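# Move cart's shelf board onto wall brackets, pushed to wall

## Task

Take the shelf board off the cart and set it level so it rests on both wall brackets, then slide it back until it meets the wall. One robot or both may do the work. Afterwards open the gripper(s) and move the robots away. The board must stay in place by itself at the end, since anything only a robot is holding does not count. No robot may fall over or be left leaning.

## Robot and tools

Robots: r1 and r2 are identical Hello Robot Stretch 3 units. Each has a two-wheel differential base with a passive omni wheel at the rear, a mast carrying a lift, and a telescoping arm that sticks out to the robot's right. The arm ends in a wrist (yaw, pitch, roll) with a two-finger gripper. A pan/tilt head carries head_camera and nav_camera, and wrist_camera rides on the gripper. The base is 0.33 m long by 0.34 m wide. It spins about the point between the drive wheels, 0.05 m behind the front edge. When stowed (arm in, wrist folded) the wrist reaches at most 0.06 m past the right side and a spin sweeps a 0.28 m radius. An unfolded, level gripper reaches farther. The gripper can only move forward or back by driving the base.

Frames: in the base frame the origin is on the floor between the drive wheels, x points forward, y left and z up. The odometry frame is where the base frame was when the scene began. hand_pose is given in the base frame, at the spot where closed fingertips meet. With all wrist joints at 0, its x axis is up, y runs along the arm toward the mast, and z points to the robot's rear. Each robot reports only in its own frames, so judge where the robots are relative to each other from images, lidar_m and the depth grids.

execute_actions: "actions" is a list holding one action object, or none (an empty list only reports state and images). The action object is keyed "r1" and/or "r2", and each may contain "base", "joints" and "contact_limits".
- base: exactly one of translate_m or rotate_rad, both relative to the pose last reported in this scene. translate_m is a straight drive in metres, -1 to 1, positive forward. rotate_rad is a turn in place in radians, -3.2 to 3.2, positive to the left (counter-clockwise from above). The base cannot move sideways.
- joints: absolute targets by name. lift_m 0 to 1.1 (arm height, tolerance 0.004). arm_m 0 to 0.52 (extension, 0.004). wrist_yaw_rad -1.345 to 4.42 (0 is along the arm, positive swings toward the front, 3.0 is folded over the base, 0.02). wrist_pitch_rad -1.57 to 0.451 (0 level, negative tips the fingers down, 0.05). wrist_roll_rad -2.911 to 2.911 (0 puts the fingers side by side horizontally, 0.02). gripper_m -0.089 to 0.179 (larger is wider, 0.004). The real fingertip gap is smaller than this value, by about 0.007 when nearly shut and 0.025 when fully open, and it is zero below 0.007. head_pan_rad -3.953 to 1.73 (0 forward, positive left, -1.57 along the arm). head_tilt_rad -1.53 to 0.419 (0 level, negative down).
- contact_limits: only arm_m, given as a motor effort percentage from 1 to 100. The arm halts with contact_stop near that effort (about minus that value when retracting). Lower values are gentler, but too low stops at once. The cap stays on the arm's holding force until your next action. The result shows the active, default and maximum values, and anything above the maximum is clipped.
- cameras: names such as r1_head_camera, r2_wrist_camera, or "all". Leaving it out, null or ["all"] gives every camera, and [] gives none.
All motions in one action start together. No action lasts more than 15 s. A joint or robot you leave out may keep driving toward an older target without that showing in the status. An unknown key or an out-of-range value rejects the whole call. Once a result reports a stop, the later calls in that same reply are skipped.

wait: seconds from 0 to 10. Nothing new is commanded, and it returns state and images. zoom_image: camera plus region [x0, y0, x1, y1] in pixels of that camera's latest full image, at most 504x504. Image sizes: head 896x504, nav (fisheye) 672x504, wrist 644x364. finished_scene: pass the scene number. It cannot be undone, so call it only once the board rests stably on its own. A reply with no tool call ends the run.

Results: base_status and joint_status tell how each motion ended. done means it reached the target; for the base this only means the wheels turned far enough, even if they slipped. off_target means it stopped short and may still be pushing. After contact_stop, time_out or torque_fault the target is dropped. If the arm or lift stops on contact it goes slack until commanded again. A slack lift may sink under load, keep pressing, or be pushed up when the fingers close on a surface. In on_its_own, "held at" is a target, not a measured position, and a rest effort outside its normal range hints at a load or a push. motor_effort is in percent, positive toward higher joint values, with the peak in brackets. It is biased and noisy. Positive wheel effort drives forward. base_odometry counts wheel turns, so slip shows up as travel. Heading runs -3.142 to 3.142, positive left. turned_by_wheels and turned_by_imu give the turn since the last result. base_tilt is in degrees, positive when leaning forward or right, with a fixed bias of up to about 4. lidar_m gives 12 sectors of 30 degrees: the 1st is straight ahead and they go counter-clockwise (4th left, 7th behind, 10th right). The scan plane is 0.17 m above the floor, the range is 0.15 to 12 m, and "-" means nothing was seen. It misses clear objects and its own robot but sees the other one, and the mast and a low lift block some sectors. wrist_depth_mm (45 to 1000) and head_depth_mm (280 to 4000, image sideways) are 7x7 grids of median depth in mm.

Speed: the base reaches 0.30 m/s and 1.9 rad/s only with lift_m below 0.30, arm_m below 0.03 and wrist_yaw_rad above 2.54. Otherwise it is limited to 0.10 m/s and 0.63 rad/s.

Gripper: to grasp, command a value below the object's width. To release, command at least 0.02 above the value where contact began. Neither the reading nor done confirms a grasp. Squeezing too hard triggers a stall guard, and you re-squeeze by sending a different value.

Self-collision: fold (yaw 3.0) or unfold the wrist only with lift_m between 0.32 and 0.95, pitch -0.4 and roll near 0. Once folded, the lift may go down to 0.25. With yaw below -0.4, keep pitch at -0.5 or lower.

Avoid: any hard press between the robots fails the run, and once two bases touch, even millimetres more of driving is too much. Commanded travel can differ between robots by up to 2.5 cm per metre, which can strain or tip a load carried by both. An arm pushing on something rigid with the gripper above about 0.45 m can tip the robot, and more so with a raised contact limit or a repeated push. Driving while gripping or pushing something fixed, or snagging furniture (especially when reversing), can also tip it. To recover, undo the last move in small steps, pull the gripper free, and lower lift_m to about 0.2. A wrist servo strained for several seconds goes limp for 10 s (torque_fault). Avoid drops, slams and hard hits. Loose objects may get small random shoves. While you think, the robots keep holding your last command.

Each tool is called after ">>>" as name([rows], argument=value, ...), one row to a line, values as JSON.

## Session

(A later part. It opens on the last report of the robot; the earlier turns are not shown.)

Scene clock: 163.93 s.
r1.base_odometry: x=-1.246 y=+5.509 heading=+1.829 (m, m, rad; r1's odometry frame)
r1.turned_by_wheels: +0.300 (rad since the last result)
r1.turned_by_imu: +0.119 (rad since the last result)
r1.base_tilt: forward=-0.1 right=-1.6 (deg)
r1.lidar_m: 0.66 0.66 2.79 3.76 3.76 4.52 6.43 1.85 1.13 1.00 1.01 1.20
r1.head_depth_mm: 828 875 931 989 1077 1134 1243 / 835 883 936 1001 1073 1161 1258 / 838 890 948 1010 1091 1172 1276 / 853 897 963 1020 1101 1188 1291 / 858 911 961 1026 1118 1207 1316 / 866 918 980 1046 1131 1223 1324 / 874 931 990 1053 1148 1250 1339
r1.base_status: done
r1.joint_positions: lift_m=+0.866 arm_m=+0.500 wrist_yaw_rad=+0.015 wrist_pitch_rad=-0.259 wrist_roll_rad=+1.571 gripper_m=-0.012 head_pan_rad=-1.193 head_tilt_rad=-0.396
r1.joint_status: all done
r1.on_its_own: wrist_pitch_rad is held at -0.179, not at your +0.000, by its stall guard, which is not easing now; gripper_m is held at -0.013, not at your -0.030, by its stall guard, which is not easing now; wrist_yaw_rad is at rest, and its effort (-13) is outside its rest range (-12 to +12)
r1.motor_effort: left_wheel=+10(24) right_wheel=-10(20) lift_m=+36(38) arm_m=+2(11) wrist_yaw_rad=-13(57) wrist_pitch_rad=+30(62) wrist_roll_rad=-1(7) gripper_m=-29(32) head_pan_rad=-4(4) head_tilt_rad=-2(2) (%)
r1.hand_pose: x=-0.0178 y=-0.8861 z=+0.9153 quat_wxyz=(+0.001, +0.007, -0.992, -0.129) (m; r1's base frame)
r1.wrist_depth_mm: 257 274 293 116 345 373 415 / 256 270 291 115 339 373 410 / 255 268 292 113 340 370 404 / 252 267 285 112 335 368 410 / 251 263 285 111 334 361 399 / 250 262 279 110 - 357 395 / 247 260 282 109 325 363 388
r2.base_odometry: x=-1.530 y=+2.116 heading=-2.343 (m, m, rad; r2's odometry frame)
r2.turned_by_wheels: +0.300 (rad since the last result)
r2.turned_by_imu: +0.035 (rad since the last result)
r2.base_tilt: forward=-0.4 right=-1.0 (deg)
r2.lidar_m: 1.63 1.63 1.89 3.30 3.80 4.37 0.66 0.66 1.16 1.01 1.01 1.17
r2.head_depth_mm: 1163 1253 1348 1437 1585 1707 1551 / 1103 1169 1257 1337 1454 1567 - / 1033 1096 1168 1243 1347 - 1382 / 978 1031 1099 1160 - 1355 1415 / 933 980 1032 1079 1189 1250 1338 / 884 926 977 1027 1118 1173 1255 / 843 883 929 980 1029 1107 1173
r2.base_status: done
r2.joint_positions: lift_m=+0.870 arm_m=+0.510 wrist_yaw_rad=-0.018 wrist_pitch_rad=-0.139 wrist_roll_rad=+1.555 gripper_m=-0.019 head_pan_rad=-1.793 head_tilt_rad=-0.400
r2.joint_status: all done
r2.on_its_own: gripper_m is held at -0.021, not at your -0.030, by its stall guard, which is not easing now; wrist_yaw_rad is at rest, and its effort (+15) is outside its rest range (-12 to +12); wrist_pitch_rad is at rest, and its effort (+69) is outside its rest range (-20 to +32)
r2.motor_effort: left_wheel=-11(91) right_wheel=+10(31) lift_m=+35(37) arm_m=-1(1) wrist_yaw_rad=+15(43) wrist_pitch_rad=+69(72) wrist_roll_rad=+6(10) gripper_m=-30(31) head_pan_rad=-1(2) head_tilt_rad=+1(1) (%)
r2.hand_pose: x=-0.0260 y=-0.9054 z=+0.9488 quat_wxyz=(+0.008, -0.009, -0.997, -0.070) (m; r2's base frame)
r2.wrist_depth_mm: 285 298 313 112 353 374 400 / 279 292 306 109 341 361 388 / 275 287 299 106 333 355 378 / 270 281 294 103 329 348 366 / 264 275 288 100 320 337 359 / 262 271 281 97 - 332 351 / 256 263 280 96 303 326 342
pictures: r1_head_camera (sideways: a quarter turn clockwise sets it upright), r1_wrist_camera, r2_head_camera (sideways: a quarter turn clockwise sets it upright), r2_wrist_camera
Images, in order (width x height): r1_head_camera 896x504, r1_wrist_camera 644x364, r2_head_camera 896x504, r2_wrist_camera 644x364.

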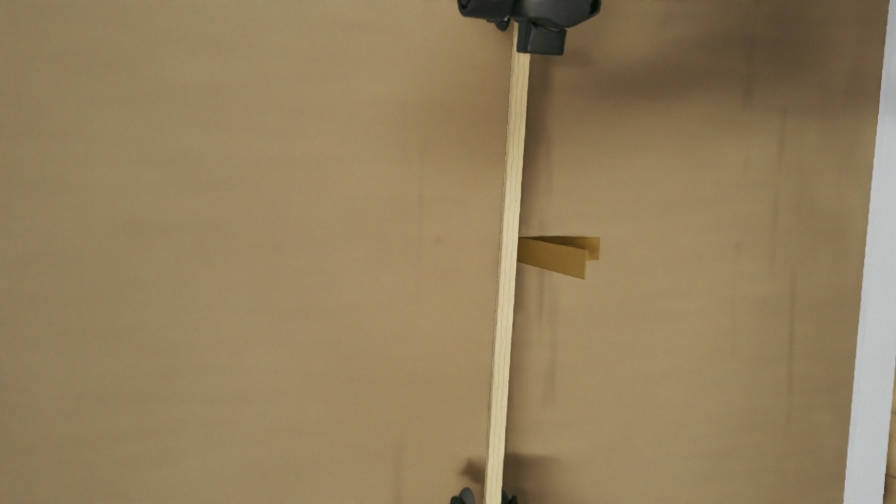

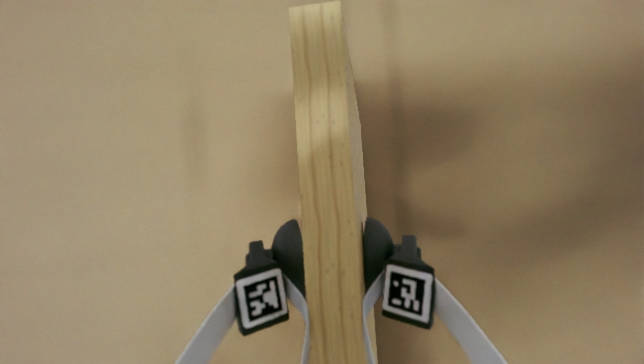

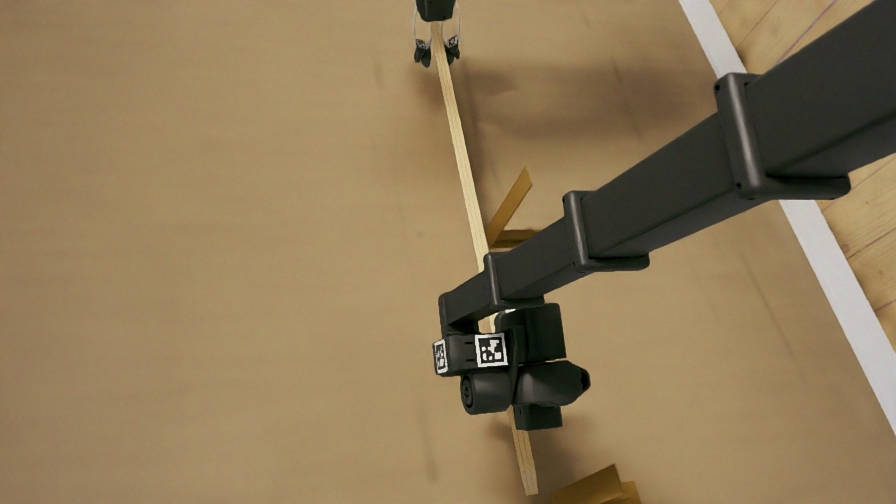

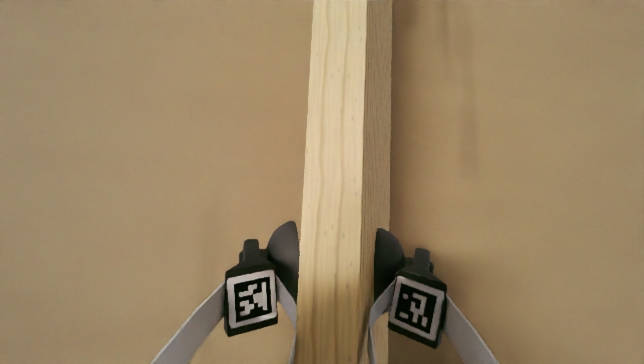

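>>> execute_actions([
  {"r2":{"joints":{"arm_m":0.42,"wrist_pitch_rad":-0.05}},"r1":{"joints":{"arm_m":0.41,"wrist_pitch_rad":-0.05}}},
], cameras=["r1_nav_camera","r2_nav_camera"])

Scene clock: 166.93 s.
r1.base_odometry: x=-1.246 y=+5.509 heading=+1.829 (m, m, rad; r1's odometry frame)
r1.turned_by_wheels: +0.000 (rad since the last result)
r1.turned_by_imu: +0.001 (rad since the last result)
r1.base_tilt: forward=-0.2 right=-1.7 (deg)
r1.lidar_m: 0.66 0.66 2.78 3.75 3.77 4.51 6.41 1.86 1.13 1.01 1.01 1.20
r1.head_depth_mm: 828 879 931 992 1070 1141 1229 / 834 882 939 1005 1076 1158 1252 / 842 892 948 1010 1088 1165 1272 / 849 903 957 1026 1095 1190 1281 / 853 911 965 1034 1116 1199 1308 / 866 919 976 1052 1135 1223 1331 / 871 933 992 1061 1145 1248 1348
r1.base_status: not commanded
r1.joint_positions: lift_m=+0.866 arm_m=+0.410 wrist_yaw_rad=+0.016 wrist_pitch_rad=-0.168 wrist_roll_rad=+1.561 gripper_m=-0.012 head_pan_rad=-1.193 head_tilt_rad=-0.396
r1.joint_status: wrist_pitch_rad off_target (ended at -0.168, target -0.050); the others done
r1.on_its_own: gripper_m is held at -0.013, not at your -0.030, by its stall guard, which is not easing now; wrist_yaw_rad is at rest, and its effort (-15) is outside its rest range (-12 to +12); wrist_pitch_rad is at rest, and its effort (+44) is outside its rest range (-20 to +32)
r1.motor_effort: left_wheel=+8(14) right_wheel=-7(15) lift_m=+36(36) arm_m=-2(2) wrist_yaw_rad=-15(20) wrist_pitch_rad=+44(45) wrist_roll_rad=+3(3) gripper_m=-31(31) head_pan_rad=-3(4) head_tilt_rad=-2(2) (%)
r1.hand_pose: x=-0.0173 y=-0.8038 z=+0.9375 quat_wxyz=(+0.006, +0.008, -0.996, -0.084) (m; r1's base frame)
r1.wrist_depth_mm: 340 353 376 117 417 439 470 / 339 352 370 115 405 432 465 / 337 354 368 114 406 434 462 / 337 349 364 113 405 432 457 / 334 348 362 111 409 425 455 / 332 346 353 110 - 424 449 / 330 344 360 109 398 426 442
r2.base_odometry: x=-1.530 y=+2.116 heading=-2.343 (m, m, rad; r2's odometry frame)
r2.turned_by_wheels: +0.000 (rad since the last result)
r2.turned_by_imu: +0.001 (rad since the last result)
r2.base_tilt: forward=-0.5 right=-1.0 (deg)
r2.lidar_m: 1.63 1.63 1.88 3.31 3.77 4.35 0.66 0.66 1.17 1.01 1.01 1.17
r2.head_depth_mm: 1164 1248 1352 1428 1578 1703 1524 / 1098 1177 1251 1338 1456 1578 - / 1035 1104 1170 1241 1340 - 1425 / 981 1032 1096 1161 - 1344 1416 / 926 980 1038 1089 - 1254 1340 / 880 932 980 1030 - 1169 1256 / 846 887 928 981 1004 1102 1170
r2.base_status: not commanded
r2.joint_positions: lift_m=+0.870 arm_m=+0.420 wrist_yaw_rad=-0.050 wrist_pitch_rad=-0.151 wrist_roll_rad=+1.558 gripper_m=-0.020 head_pan_rad=-1.793 head_tilt_rad=-0.400
r2.joint_status: wrist_pitch_rad off_target (ended at -0.151, target -0.050); the others done
r2.on_its_own: wrist_yaw_rad is held at -0.045, not at your +0.000, by its stall guard, which is not easing now; gripper_m is held at -0.021, not at your -0.030, by its stall guard, which is not easing now; wrist_pitch_rad is at rest, and its effort (+50) is outside its rest range (-20 to +32)
r2.motor_effort: left_wheel=-6(15) right_wheel=+6(14) lift_m=+34(34) arm_m=-4(5) wrist_yaw_rad=+5(24) wrist_pitch_rad=+50(66) wrist_roll_rad=+5(6) gripper_m=-27(30) head_pan_rad=-2(2) head_tilt_rad=-2(1) (%)
r2.hand_pose: x=-0.0339 y=-0.8147 z=+0.9458 quat_wxyz=(+0.005, -0.025, -0.997, -0.076) (m; r2's base frame)
r2.wrist_depth_mm: 375 390 415 117 471 498 538 / 364 384 404 113 452 486 517 / 356 373 392 108 445 470 504 / 348 366 384 105 432 451 485 / 343 356 372 101 418 448 469 / 333 348 359 98 410 434 456 / 327 341 357 95 382 419 443
pictures: r1_nav_camera (sideways: a quarter turn counterclockwise sets it upright), r2_nav_camera (sideways: a quarter turn counterclockwise sets it upright)
Images, in order (width x height): r1_nav_camera 672x504, r2_nav_camera 672x504.

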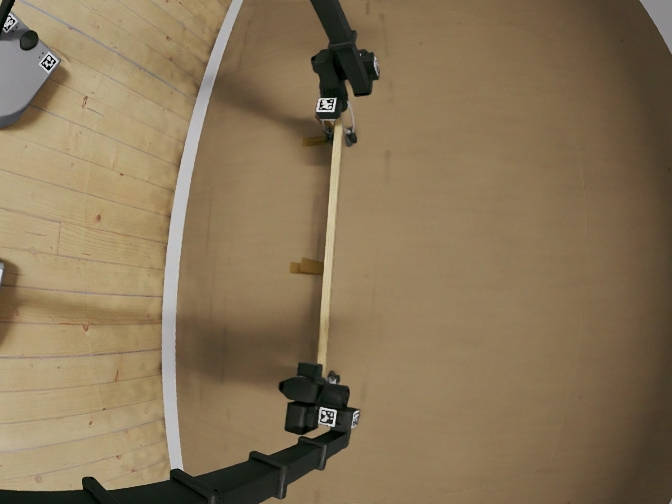

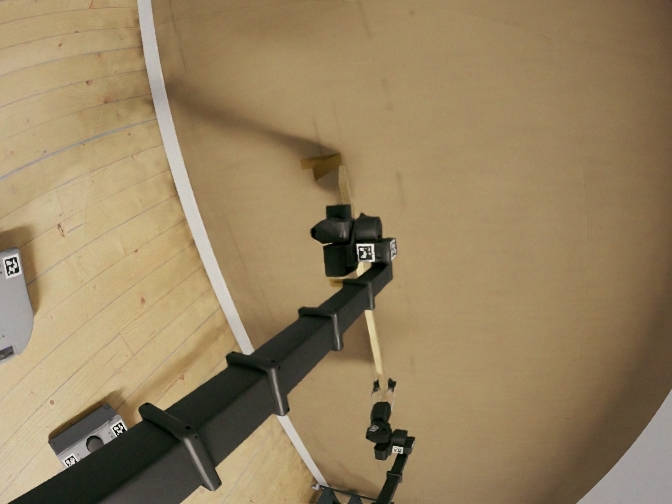

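>>> execute_actions([
  {"r2":{"base":{"rotate_rad":0.15},"joints":{"wrist_yaw_rad":-0.03}},"r1":{"base":{"rotate_rad":0.13},"joints":{"wrist_yaw_rad":0.03}}},
], cameras=["r1_nav_camera","r2_nav_camera"])

Scene clock: 168.57 s.
r1.base_odometry: x=-1.246 y=+5.509 heading=+1.959 (m, m, rad; r1's odometry frame)
r1.turned_by_wheels: +0.130 (rad since the last result)
r1.turned_by_imu: +0.131 (rad since the last result)
r1.base_tilt: forward=-0.1 right=-1.6 (deg)
r1.lidar_m: 0.66 0.64 3.07 3.75 3.85 4.97 5.63 1.56 1.07 1.00 1.03 1.33
r1.head_depth_mm: 819 864 921 973 1061 1117 1208 / 838 880 935 1003 1062 1148 1245 / 854 905 957 1018 1101 1179 1291 / 871 923 979 1038 1127 1221 1329 / 888 948 1007 1063 1168 1258 1354 / 909 970 1032 1097 1196 1303 1393 / 934 991 1059 1112 1227 1331 1430
r1.base_status: done
r1.joint_positions: lift_m=+0.866 arm_m=+0.410 wrist_yaw_rad=+0.049 wrist_pitch_rad=-0.167 wrist_roll_rad=+1.560 gripper_m=-0.012 head_pan_rad=-1.193 head_tilt_rad=-0.396
r1.joint_status: all done
r1.on_its_own: gripper_m is held at -0.013, not at your -0.030, by its stall guard, which is not easing now; wrist_yaw_rad is at rest, and its effort (-17) is outside its rest range (-12 to +12); wrist_pitch_rad is at rest, and its effort (+44) is outside its rest range (-20 to +32)
r1.motor_effort: left_wheel=+10(14) right_wheel=-12(16) lift_m=+36(36) arm_m=-2(2) wrist_yaw_rad=-17(17) wrist_pitch_rad=+44(45) wrist_roll_rad=+4(4) gripper_m=-31(31) head_pan_rad=-4(3) head_tilt_rad=-2(2) (%)
r1.hand_pose: x=-0.0092 y=-0.8036 z=+0.9377 quat_wxyz=(+0.008, +0.025, -0.996, -0.084) (m; r1's base frame)
r1.wrist_depth_mm: 298 313 327 99 364 387 405 / 302 318 332 101 375 389 422 / 308 321 336 103 380 396 429 / 314 327 348 105 384 413 437 / 320 336 349 106 397 421 453 / 327 338 352 108 - 433 457 / 329 343 365 110 401 442 471
r2.base_odometry: x=-1.530 y=+2.116 heading=-2.194 (m, m, rad; r2's odometry frame)
r2.turned_by_wheels: +0.149 (rad since the last result)
r2.turned_by_imu: +0.147 (rad since the last result)
r2.base_tilt: forward=-0.5 right=-1.0 (deg)
r2.lidar_m: 1.63 1.65 2.09 3.78 3.84 4.84 0.66 1.63 1.08 1.01 1.02 1.30
r2.head_depth_mm: 1022 1095 1167 1256 1363 1490 1519 / 985 1050 1120 1183 1300 1395 - / 946 1006 1071 1134 1220 - 1388 / 908 963 1020 1082 - 1263 1355 / 874 930 982 1036 - 1195 1299 / 846 896 953 1000 1062 1146 1232 / 819 861 909 961 1012 1091 1167
r2.base_status: rotate_rad off_target (by the wheels' count: +0.1492 of +0.1500)
r2.joint_positions: lift_m=+0.870 arm_m=+0.420 wrist_yaw_rad=-0.062 wrist_pitch_rad=-0.152 wrist_roll_rad=+1.551 gripper_m=-0.020 head_pan_rad=-1.793 head_tilt_rad=-0.400
r2.joint_status: wrist_yaw_rad off_target (ended at -0.062, target -0.030)
r2.on_its_own: gripper_m is held at -0.021, not at your -0.030, by its stall guard, which is not easing now; wrist_yaw_rad is at rest, and its effort (+27) is outside its rest range (-12 to +12); wrist_pitch_rad is at rest, and its effort (+50) is outside its rest range (-20 to +32)
r2.motor_effort: left_wheel=-18(18) right_wheel=+15(16) lift_m=+34(35) arm_m=-3(4) wrist_yaw_rad=+27(29) wrist_pitch_rad=+50(50) wrist_roll_rad=+8(8) gripper_m=-28(28) head_pan_rad=-3(3) head_tilt_rad=+0(0) (%)
r2.hand_pose: x=-0.0369 y=-0.8144 z=+0.9457 quat_wxyz=(+0.008, -0.030, -0.997, -0.076) (m; r2's base frame)
r2.wrist_depth_mm: 320 339 354 101 394 420 450 / 322 337 353 100 394 422 445 / 320 335 351 99 391 419 445 / 318 333 350 98 388 413 440 / 319 334 346 97 385 409 438 / 316 331 343 96 252 221 438 / 315 328 344 95 383 413 431
pictures: r1_nav_camera (sideways: a quarter turn counterclockwise sets it upright), r2_nav_camera (sideways: a quarter turn counterclockwise sets it upright)
Images, in order (width x height): r1_nav_camera 672x504, r2_nav_camera 672x504.

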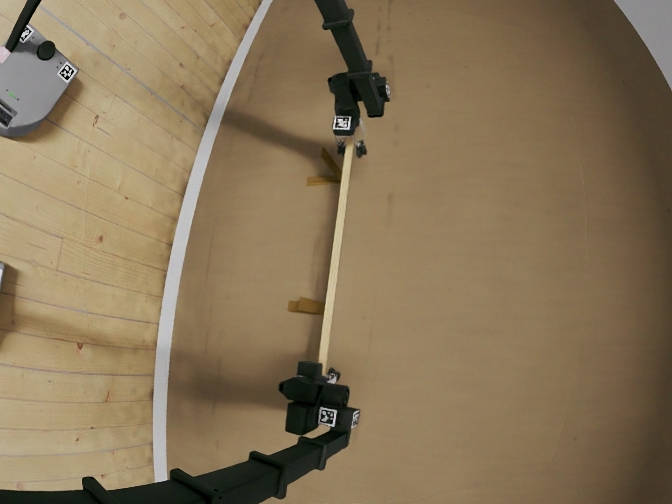

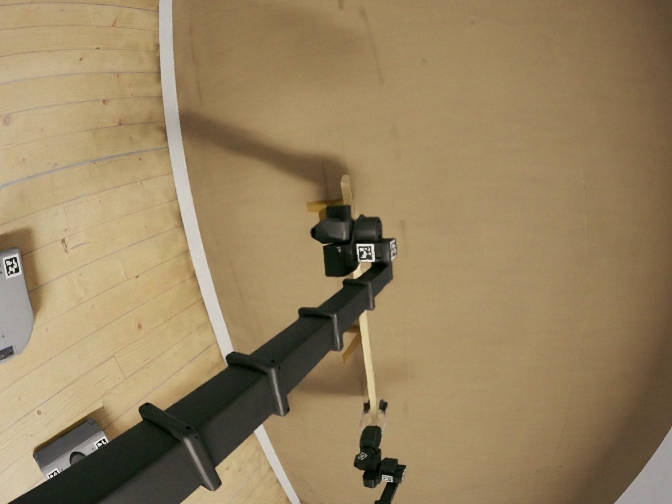

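>>> execute_actions([
  {"r2":{"base":{"rotate_rad":0.11},"joints":{"wrist_yaw_rad":-0.14}},"r1":{"base":{"rotate_rad":0.11},"joints":{"wrist_yaw_rad":0.12}}},
], cameras=["r1_nav_camera","r1_wrist_camera","r2_wrist_camera"])

Scene clock: 171.00 s.
r1.base_odometry: x=-1.246 y=+5.509 heading=+2.069 (m, m, rad; r1's odometry frame)
r1.turned_by_wheels: +0.110 (rad since the last result)
r1.turned_by_imu: +0.103 (rad since the last result)
r1.base_tilt: forward=-0.1 right=-1.7 (deg)
r1.lidar_m: 0.62 2.42 3.40 3.76 3.94 5.53 2.16 1.39 1.04 1.00 1.05 1.47
r1.head_depth_mm: 823 861 917 972 1054 1112 1201 / 846 890 948 1004 1069 1152 1252 / 868 923 982 1038 1122 1206 1303 / 896 954 1013 1077 1160 1260 1370 / 930 988 1053 1116 1214 1310 1416 / 959 1025 1094 1159 1272 1381 1448 / 997 1060 1135 1195 1338 1448 1489
r1.base_status: done
r1.joint_positions: lift_m=+0.866 arm_m=+0.410 wrist_yaw_rad=+0.047 wrist_pitch_rad=-0.170 wrist_roll_rad=+1.573 gripper_m=-0.012 head_pan_rad=-1.193 head_tilt_rad=-0.396
r1.joint_status: wrist_yaw_rad off_target (ended at +0.047, target +0.120)
r1.on_its_own: wrist_yaw_rad is held at +0.061, not at your +0.120, by its stall guard, which is not easing now; gripper_m is held at -0.013, not at your -0.030, by its stall guard, which is not easing now; wrist_pitch_rad is at rest, and its effort (+45) is outside its rest range (-20 to +32)
r1.motor_effort: left_wheel=-10(27) right_wheel=+8(28) lift_m=+36(36) arm_m=-1(3) wrist_yaw_rad=+12(43) wrist_pitch_rad=+45(46) wrist_roll_rad=-1(4) gripper_m=-31(31) head_pan_rad=-4(3) head_tilt_rad=-2(2) (%)
r1.hand_pose: x=-0.0096 y=-0.8034 z=+0.9370 quat_wxyz=(+0.001, +0.023, -0.996, -0.085) (m; r1's base frame)
r1.wrist_depth_mm: 284 300 311 91 342 366 390 / 293 304 319 94 356 383 405 / 299 312 327 97 368 397 416 / 310 323 340 101 387 409 435 / 320 333 353 103 399 429 457 / 327 344 362 107 - 445 480 / 336 356 384 112 430 470 508
r2.base_odometry: x=-1.530 y=+2.116 heading=-2.084 (m, m, rad; r2's odometry frame)
r2.turned_by_wheels: +0.110 (rad since the last result)
r2.turned_by_imu: +0.111 (rad since the last result)
r2.base_tilt: forward=-0.4 right=-1.0 (deg)
r2.lidar_m: 1.63 1.69 2.31 3.77 3.93 5.40 0.66 1.44 1.04 1.01 1.05 1.42
r2.head_depth_mm: 950 1006 1079 1132 1256 1363 1453 / 928 978 1046 1109 1212 1295 - / 896 956 1018 1074 1157 - 1349 / 877 931 988 1048 - 1219 1312 / 854 908 958 1009 - 1177 1268 / 833 884 934 988 1065 1130 1233 / 809 859 908 964 1032 1103 1188
r2.base_status: done
r2.joint_positions: lift_m=+0.870 arm_m=+0.420 wrist_yaw_rad=-0.124 wrist_pitch_rad=-0.154 wrist_roll_rad=+1.557 gripper_m=-0.020 head_pan_rad=-1.793 head_tilt_rad=-0.400
r2.joint_status: all done
r2.on_its_own: gripper_m is held at -0.021, not at your -0.030, by its stall guard, which is not easing now; wrist_yaw_rad is at rest, and its effort (-14) is outside its rest range (-12 to +12); wrist_pitch_rad is at rest, and its effort (+51) is outside its rest range (-20 to +32)
r2.motor_effort: left_wheel=+5(26) right_wheel=-6(22) lift_m=+34(35) arm_m=-3(2) wrist_yaw_rad=-14(26) wrist_pitch_rad=+51(52) wrist_roll_rad=+5(8) gripper_m=-27(28) head_pan_rad=-3(2) head_tilt_rad=+0(1) (%)
r2.hand_pose: x=-0.0523 y=-0.8128 z=+0.9450 quat_wxyz=(+0.003, -0.061, -0.995, -0.078) (m; r2's base frame)
r2.wrist_depth_mm: 308 323 337 95 374 401 424 / 309 322 338 95 379 400 429 / 309 324 341 95 360 227 427 / 310 326 338 95 374 398 427 / 312 324 339 96 380 404 433 / 311 324 337 95 391 408 436 / 312 325 345 95 379 409 431
pictures: r1_nav_camera (sideways: a quarter turn counterclockwise sets it upright), r1_wrist_camera, r2_wrist_camera
Images, in order (width x height): r1_nav_camera 672x504, r1_wrist_camera 644x364, r2_wrist_camera 644x364.

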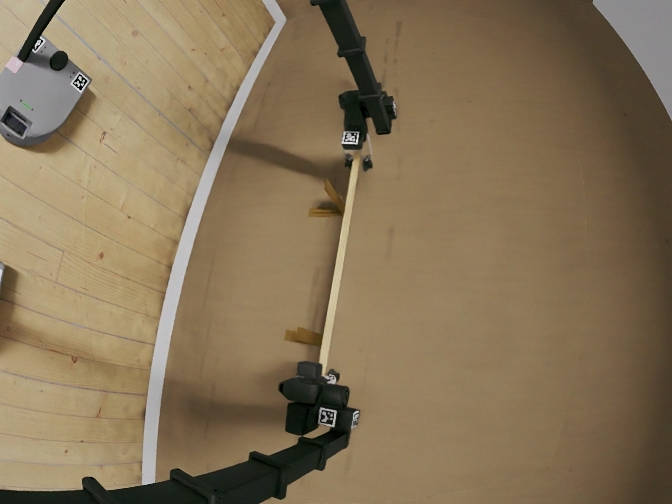

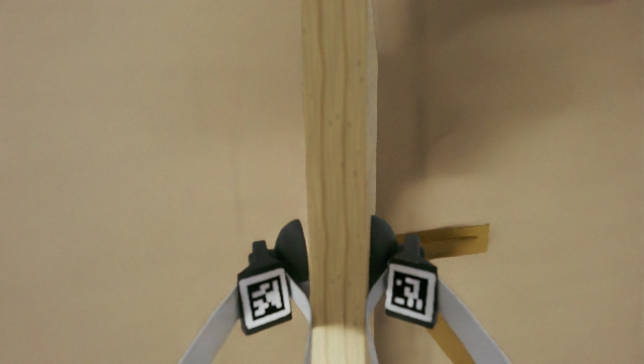

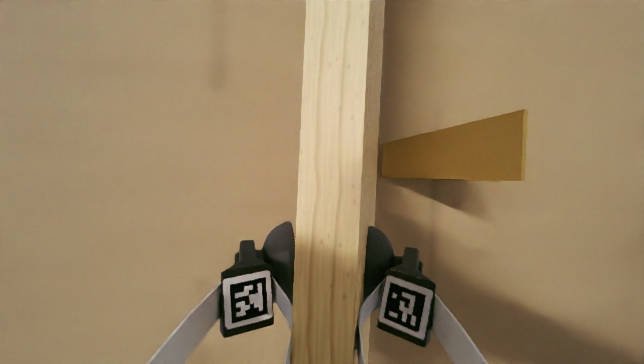

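>>> execute_actions([
  {"r2":{"base":{"translate_m":0.015},"joints":{"lift_m":0.82}},"r1":{"base":{"translate_m":0.015},"joints":{"lift_m":0.816}}},
], cameras=["r1_head_camera","r1_wrist_camera","r2_wrist_camera"])

Scene clock: 172.90 s.
r1.base_odometry: x=-1.253 y=+5.522 heading=+2.068 (m, m, rad; r1's odometry frame)
r1.turned_by_wheels: +0.000 (rad since the last result)
r1.turned_by_imu: +0.000 (rad since the last result)
r1.base_tilt: forward=-0.2 right=-1.6 (deg)
r1.lidar_m: 0.62 2.41 3.37 3.75 3.92 5.53 2.18 1.39 1.04 1.00 1.05 1.46
r1.head_depth_mm: 825 867 917 978 934 1124 1186 / 846 894 944 1005 1063 1156 1243 / 870 919 979 1047 1122 1198 1302 / 899 953 1019 1081 1166 1260 1358 / 929 989 1059 1123 1215 1320 1408 / 955 1022 1096 1162 1271 1370 1445 / 996 1058 1141 1196 1338 1455 1498
r1.base_status: done
r1.joint_positions: lift_m=+0.816 arm_m=+0.410 wrist_yaw_rad=+0.045 wrist_pitch_rad=-0.129 wrist_roll_rad=+1.573 gripper_m=-0.012 head_pan_rad=-1.193 head_tilt_rad=-0.396
r1.joint_status: all done
r1.on_its_own: wrist_yaw_rad is held at +0.061, not at your +0.120, by its stall guard, which is not easing now; gripper_m is held at -0.013, not at your -0.030, by its stall guard, which is not easing now; wrist_yaw_rad is at rest, and its effort (+14) is outside its rest range (-12 to +12)
r1.motor_effort: left_wheel=-10(11) right_wheel=+9(13) lift_m=+26(35) arm_m=-2(2) wrist_yaw_rad=+14(14) wrist_pitch_rad=+30(45) wrist_roll_rad=-1(1) gripper_m=-30(30) head_pan_rad=-3(4) head_tilt_rad=-2(2) (%)
r1.hand_pose: x=-0.0100 y=-0.8059 z=+0.8978 quat_wxyz=(+0.001, +0.022, -0.998, -0.065) (m; r1's base frame)
r1.wrist_depth_mm: 286 297 313 92 340 352 373 / 297 309 320 95 351 363 385 / 304 315 331 98 363 377 397 / 313 326 340 102 371 393 417 / 329 336 350 104 380 406 432 / 338 348 361 107 - 426 456 / 347 366 381 112 405 449 474
r2.base_odometry: x=-1.537 y=+2.103 heading=-2.084 (m, m, rad; r2's odometry frame)
r2.turned_by_wheels: +0.000 (rad since the last result)
r2.turned_by_imu: +0.001 (rad since the last result)
r2.base_tilt: forward=-0.4 right=-1.0 (deg)
r2.lidar_m: 1.62 1.67 2.29 3.76 3.91 5.36 0.66 1.43 1.05 1.01 1.04 1.43
r2.head_depth_mm: 950 1008 1078 1147 1253 1361 1422 / 927 981 1048 1113 1209 1308 1403 / 897 953 1016 1086 1161 1231 - / 876 933 990 1048 1089 1220 1315 / 857 903 961 1023 - 1185 1271 / 837 881 935 993 1027 1140 1225 / 814 860 908 961 1016 1096 1171
r2.base_status: done
r2.joint_positions: lift_m=+0.820 arm_m=+0.420 wrist_yaw_rad=-0.125 wrist_pitch_rad=-0.136 wrist_roll_rad=+1.559 gripper_m=-0.020 head_pan_rad=-1.793 head_tilt_rad=-0.400
r2.joint_status: all done
r2.on_its_own: gripper_m is held at -0.021, not at your -0.030, by its stall guard, which is not easing now; wrist_pitch_rad is at rest, and its effort (+42) is outside its rest range (-20 to +32)
r2.motor_effort: left_wheel=+4(11) right_wheel=-5(7) lift_m=+30(30) arm_m=-2(2) wrist_yaw_rad=-12(13) wrist_pitch_rad=+42(52) wrist_roll_rad=+4(5) gripper_m=-26(27) head_pan_rad=-2(2) head_tilt_rad=+0(0) (%)
r2.hand_pose: x=-0.0527 y=-0.8138 z=+0.8998 quat_wxyz=(+0.002, -0.062, -0.996, -0.069) (m; r2's base frame)
r2.wrist_depth_mm: 312 323 338 96 371 394 414 / 313 324 340 96 370 395 420 / 312 324 341 95 224 396 419 / 312 323 341 96 376 398 419 / 313 327 344 96 379 395 421 / 315 326 339 95 387 399 422 / 317 329 343 96 376 399 426
pictures: r1_head_camera (sideways: a quarter turn clockwise sets it upright), r1_wrist_camera, r2_wrist_camera
Images, in order (width x height): r1_head_camera 896x504, r1_wrist_camera 644x364, r2_wrist_camera 644x364.

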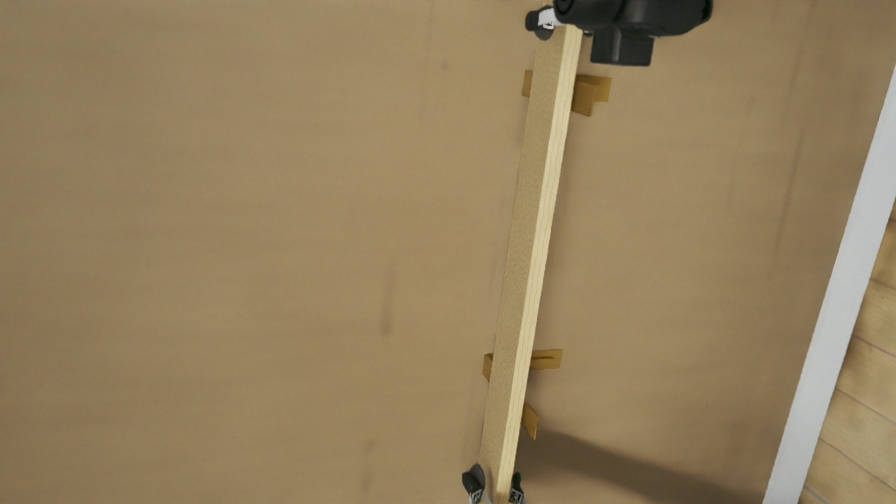

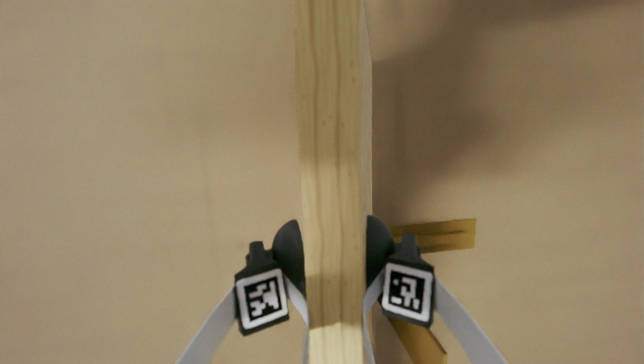

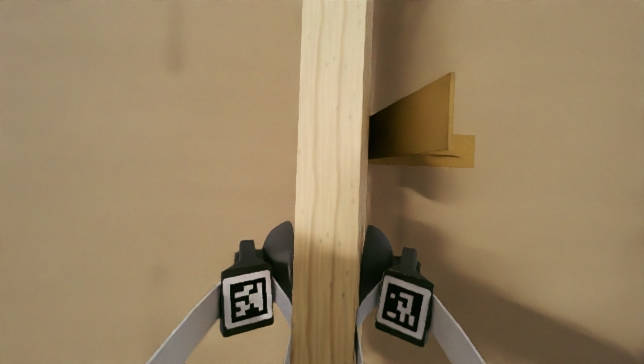

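>>> execute_actions([
  {"r2":{"joints":{"lift_m":0.808}},"r1":{"joints":{"lift_m":0.806}}},
], cameras=[])

>>> execute_actions([
  {"r2":{"joints":{"gripper_m":0.06,"wrist_pitch_rad":0.0}},"r1":{"joints":{"gripper_m":0.06,"wrist_pitch_rad":0.0}}},
], cameras=["r1_head_camera","r1_wrist_camera","r2_wrist_camera","r2_head_camera"])

Scene clock: 173.97 s.
r1.base_odometry: x=-1.253 y=+5.522 heading=+2.068 (m, m, rad; r1's odometry frame)
r1.turned_by_wheels: +0.000 (rad since the last result)
r1.turned_by_imu: +0.000 (rad since the last result)
r1.base_tilt: forward=-0.1 right=-1.6 (deg)
r1.lidar_m: 0.62 2.41 3.37 3.75 3.93 5.52 2.17 1.40 1.04 1.01 1.05 1.46
r1.head_depth_mm: 822 866 916 974 938 1134 1195 / 844 890 946 1010 1056 1160 1253 / 871 920 978 1046 1118 1203 1317 / 899 955 1018 1088 1162 1264 1362 / 925 986 1053 1115 1220 1328 1407 / 964 1025 1094 1162 1268 1388 1453 / 1000 1059 1137 1201 1337 1457 1506
r1.base_status: not commanded
r1.joint_positions: lift_m=+0.806 arm_m=+0.410 wrist_yaw_rad=+0.045 wrist_pitch_rad=-0.116 wrist_roll_rad=+1.573 gripper_m=-0.012 head_pan_rad=-1.193 head_tilt_rad=-0.396
r1.joint_status: all done
r1.on_its_own: wrist_yaw_rad is held at +0.061, not at your +0.120, by its stall guard, which is not easing now; gripper_m is held at -0.013, not at your -0.030, by its stall guard, which is not easing now; wrist_yaw_rad is at rest, and its effort (+14) is outside its rest range (-12 to +12)
r1.motor_effort: left_wheel=-10(10) right_wheel=+9(9) lift_m=+26(29) arm_m=-2(2) wrist_yaw_rad=+14(14) wrist_pitch_rad=+25(30) wrist_roll_rad=-1(1) gripper_m=-29(29) head_pan_rad=-4(3) head_tilt_rad=-2(2) (%)
r1.hand_pose: x=-0.0100 y=-0.8066 z=+0.8909 quat_wxyz=(+0.001, +0.022, -0.998, -0.059) (m; r1's base frame)
r1.wrist_depth_mm: 289 300 311 92 335 349 359 / 298 307 323 94 344 357 378 / 305 317 328 98 357 375 389 / 319 328 341 102 370 390 406 / 328 341 352 104 384 402 425 / 337 352 359 108 - 422 437 / 352 363 382 113 409 438 466
r2.base_odometry: x=-1.537 y=+2.103 heading=-2.084 (m, m, rad; r2's odometry frame)
r2.turned_by_wheels: +0.000 (rad since the last result)
r2.turned_by_imu: +0.000 (rad since the last result)
r2.base_tilt: forward=-0.4 right=-1.0 (deg)
r2.lidar_m: 1.61 1.68 2.29 3.76 3.93 5.37 0.65 1.44 1.04 1.01 1.05 1.43
r2.head_depth_mm: 950 1009 1077 1145 1254 1372 1428 / 925 987 1048 1111 1207 1310 1399 / 901 956 1016 1088 1169 1247 - / 877 930 988 1046 1091 1223 1323 / 856 906 957 1025 - 1185 1273 / 837 883 929 987 1022 1143 1228 / 818 857 911 966 1026 1097 1184
r2.base_status: not commanded
r2.joint_positions: lift_m=+0.808 arm_m=+0.420 wrist_yaw_rad=-0.125 wrist_pitch_rad=-0.120 wrist_roll_rad=+1.562 gripper_m=-0.020 head_pan_rad=-1.793 head_tilt_rad=-0.400
r2.joint_status: all done
r2.on_its_own: gripper_m is held at -0.021, not at your -0.030, by its stall guard, which is not easing now; wrist_yaw_rad is at rest, and its effort (-13) is outside its rest range (-12 to +12); wrist_pitch_rad is at rest, and its effort (+35) is outside its rest range (-20 to +32)
r2.motor_effort: left_wheel=+5(4) right_wheel=-5(6) lift_m=+27(30) arm_m=-2(3) wrist_yaw_rad=-13(12) wrist_pitch_rad=+35(42) wrist_roll_rad=+3(4) gripper_m=-25(27) head_pan_rad=-1(2) head_tilt_rad=+0(0) (%)
r2.hand_pose: x=-0.0528 y=-0.8147 z=+0.8918 quat_wxyz=(+0.001, -0.062, -0.996, -0.061) (m; r2's base frame)
r2.wrist_depth_mm: 312 325 338 95 369 388 404 / 314 326 340 95 365 389 409 / 312 327 340 95 209 387 408 / 314 328 343 95 372 389 412 / 317 329 338 95 374 391 414 / 316 327 338 95 381 392 412 / 316 329 345 95 372 392 415
pictures: none
No camera images: the call's "cameras" was empty. Leave "cameras" out to get every camera's image.

Scene clock: 175.27 s.
r1.base_odometry: x=-1.253 y=+5.522 heading=+2.068 (m, m, rad; r1's odometry frame)
r1.turned_by_wheels: +0.000 (rad since the last result)
r1.turned_by_imu: +0.000 (rad since the last result)
r1.base_tilt: forward=-0.1 right=-1.6 (deg)
r1.lidar_m: 0.62 2.41 3.38 3.76 3.94 5.48 2.17 1.40 1.04 1.01 1.05 1.47
r1.head_depth_mm: 824 866 919 978 920 1125 1196 / 843 893 945 1010 1060 1155 1250 / 871 924 981 1048 1117 1204 1319 / 895 958 1016 1082 1166 1255 1375 / 928 984 1056 1123 1215 1312 1420 / 956 1026 1098 1158 1276 1382 1451 / 994 1065 1139 1183 1334 1451 1498
r1.base_status: not commanded
r1.joint_positions: lift_m=+0.806 arm_m=+0.410 wrist_yaw_rad=+0.047 wrist_pitch_rad=-0.060 wrist_roll_rad=+1.572 gripper_m=+0.060 head_pan_rad=-1.193 head_tilt_rad=-0.396
r1.joint_status: wrist_pitch_rad off_target (ended at -0.060, target +0.000); the others done
r1.on_its_own: wrist_yaw_rad is held at +0.061, not at your +0.120, by its stall guard, which is not easing now; wrist_yaw_rad is at rest, and its effort (+13) is outside its rest range (-12 to +12)
r1.motor_effort: left_wheel=-10(10) right_wheel=+8(10) lift_m=+27(28) arm_m=-1(2) wrist_yaw_rad=+13(15) wrist_pitch_rad=+22(38) wrist_roll_rad=-1(1) gripper_m=-6(90) head_pan_rad=-3(4) head_tilt_rad=-2(2) (%)
r1.hand_pose: x=-0.0094 y=-0.8092 z=+0.9052 quat_wxyz=(+0.000, +0.023, -0.999, -0.030) (m; r1's base frame)
r1.wrist_depth_mm: 297 306 309 314 319 336 343 / 308 314 321 324 332 341 353 / 315 325 332 334 348 357 370 / 327 336 343 348 363 371 386 / 341 344 353 358 368 381 397 / 348 358 364 370 108 407 416 / 365 369 385 386 211 416 429
r2.base_odometry: x=-1.537 y=+2.103 heading=-2.084 (m, m, rad; r2's odometry frame)
r2.turned_by_wheels: +0.000 (rad since the last result)
r2.turned_by_imu: +0.000 (rad since the last result)
r2.base_tilt: forward=-0.4 right=-1.0 (deg)
r2.lidar_m: 1.61 1.68 2.29 3.77 3.91 5.40 0.66 1.43 1.05 1.01 1.05 1.43
r2.head_depth_mm: 950 1010 1079 1146 1250 1350 1431 / 925 981 1049 1115 1210 1310 1407 / 899 956 1013 1083 1165 1247 - / 879 932 985 1057 1082 1220 1320 / 855 907 957 1025 - 1195 1275 / 833 882 934 995 1022 1143 1228 / 817 860 907 967 1017 1105 1185
r2.base_status: not commanded
r2.joint_positions: lift_m=+0.808 arm_m=+0.420 wrist_yaw_rad=-0.127 wrist_pitch_rad=-0.066 wrist_roll_rad=+1.570 gripper_m=+0.060 head_pan_rad=-1.793 head_tilt_rad=-0.400
r2.joint_status: wrist_pitch_rad off_target (ended at -0.066, target +0.000); the others done
r2.motor_effort: left_wheel=+3(5) right_wheel=-4(5) lift_m=+29(29) arm_m=-2(3) wrist_yaw_rad=-11(11) wrist_pitch_rad=+32(52) wrist_roll_rad=+0(3) gripper_m=-6(86) head_pan_rad=-1(2) head_tilt_rad=-1(0) (%)
r2.hand_pose: x=-0.0535 y=-0.8172 z=+0.9053 quat_wxyz=(-0.002, -0.063, -0.997, -0.034) (m; r2's base frame)
r2.wrist_depth_mm: 322 328 339 346 360 371 384 / 322 330 339 345 357 368 384 / 324 334 340 97 207 373 383 / 325 333 342 97 359 375 386 / 325 334 340 97 363 373 387 / 326 333 345 97 - 378 386 / 327 333 346 97 363 377 389
pictures: r1_head_camera (sideways: a quarter turn clockwise sets it upright), r1_wrist_camera, r2_head_camera (sideways: a quarter turn clockwise sets it upright), r2_wrist_camera
Images, in order (width x height): r1_head_camera 896x504, r1_wrist_camera 644x364, r2_head_camera 896x504, r2_wrist_camera 644x364.

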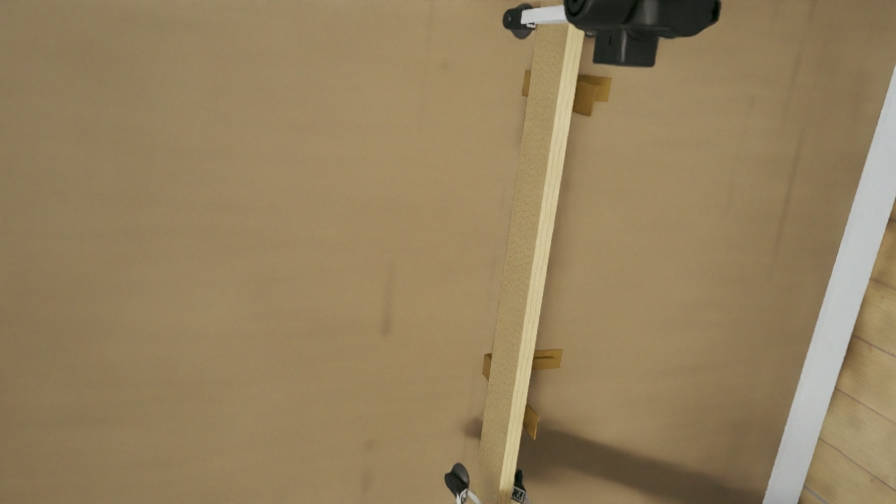

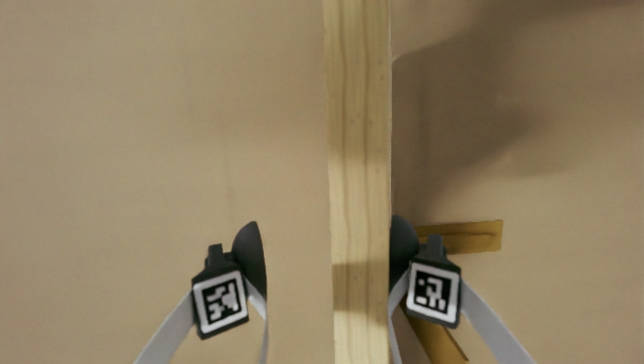

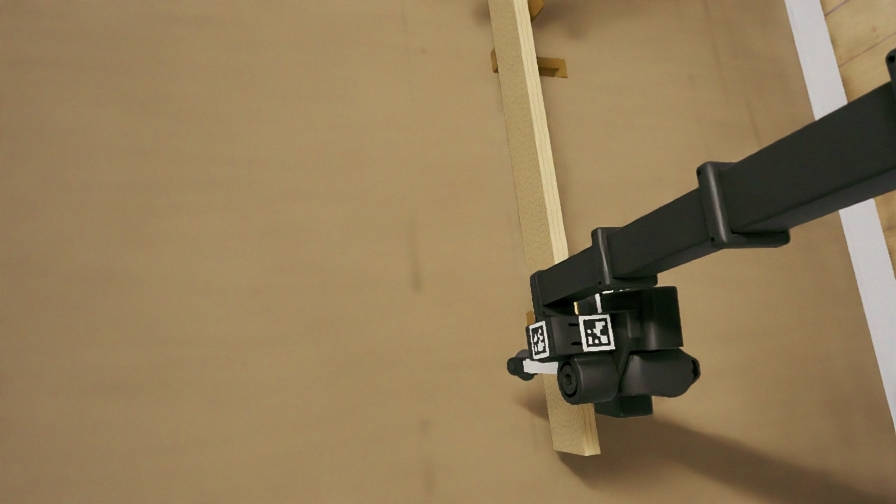

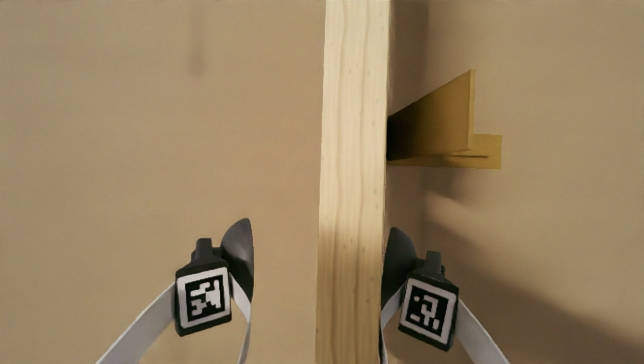

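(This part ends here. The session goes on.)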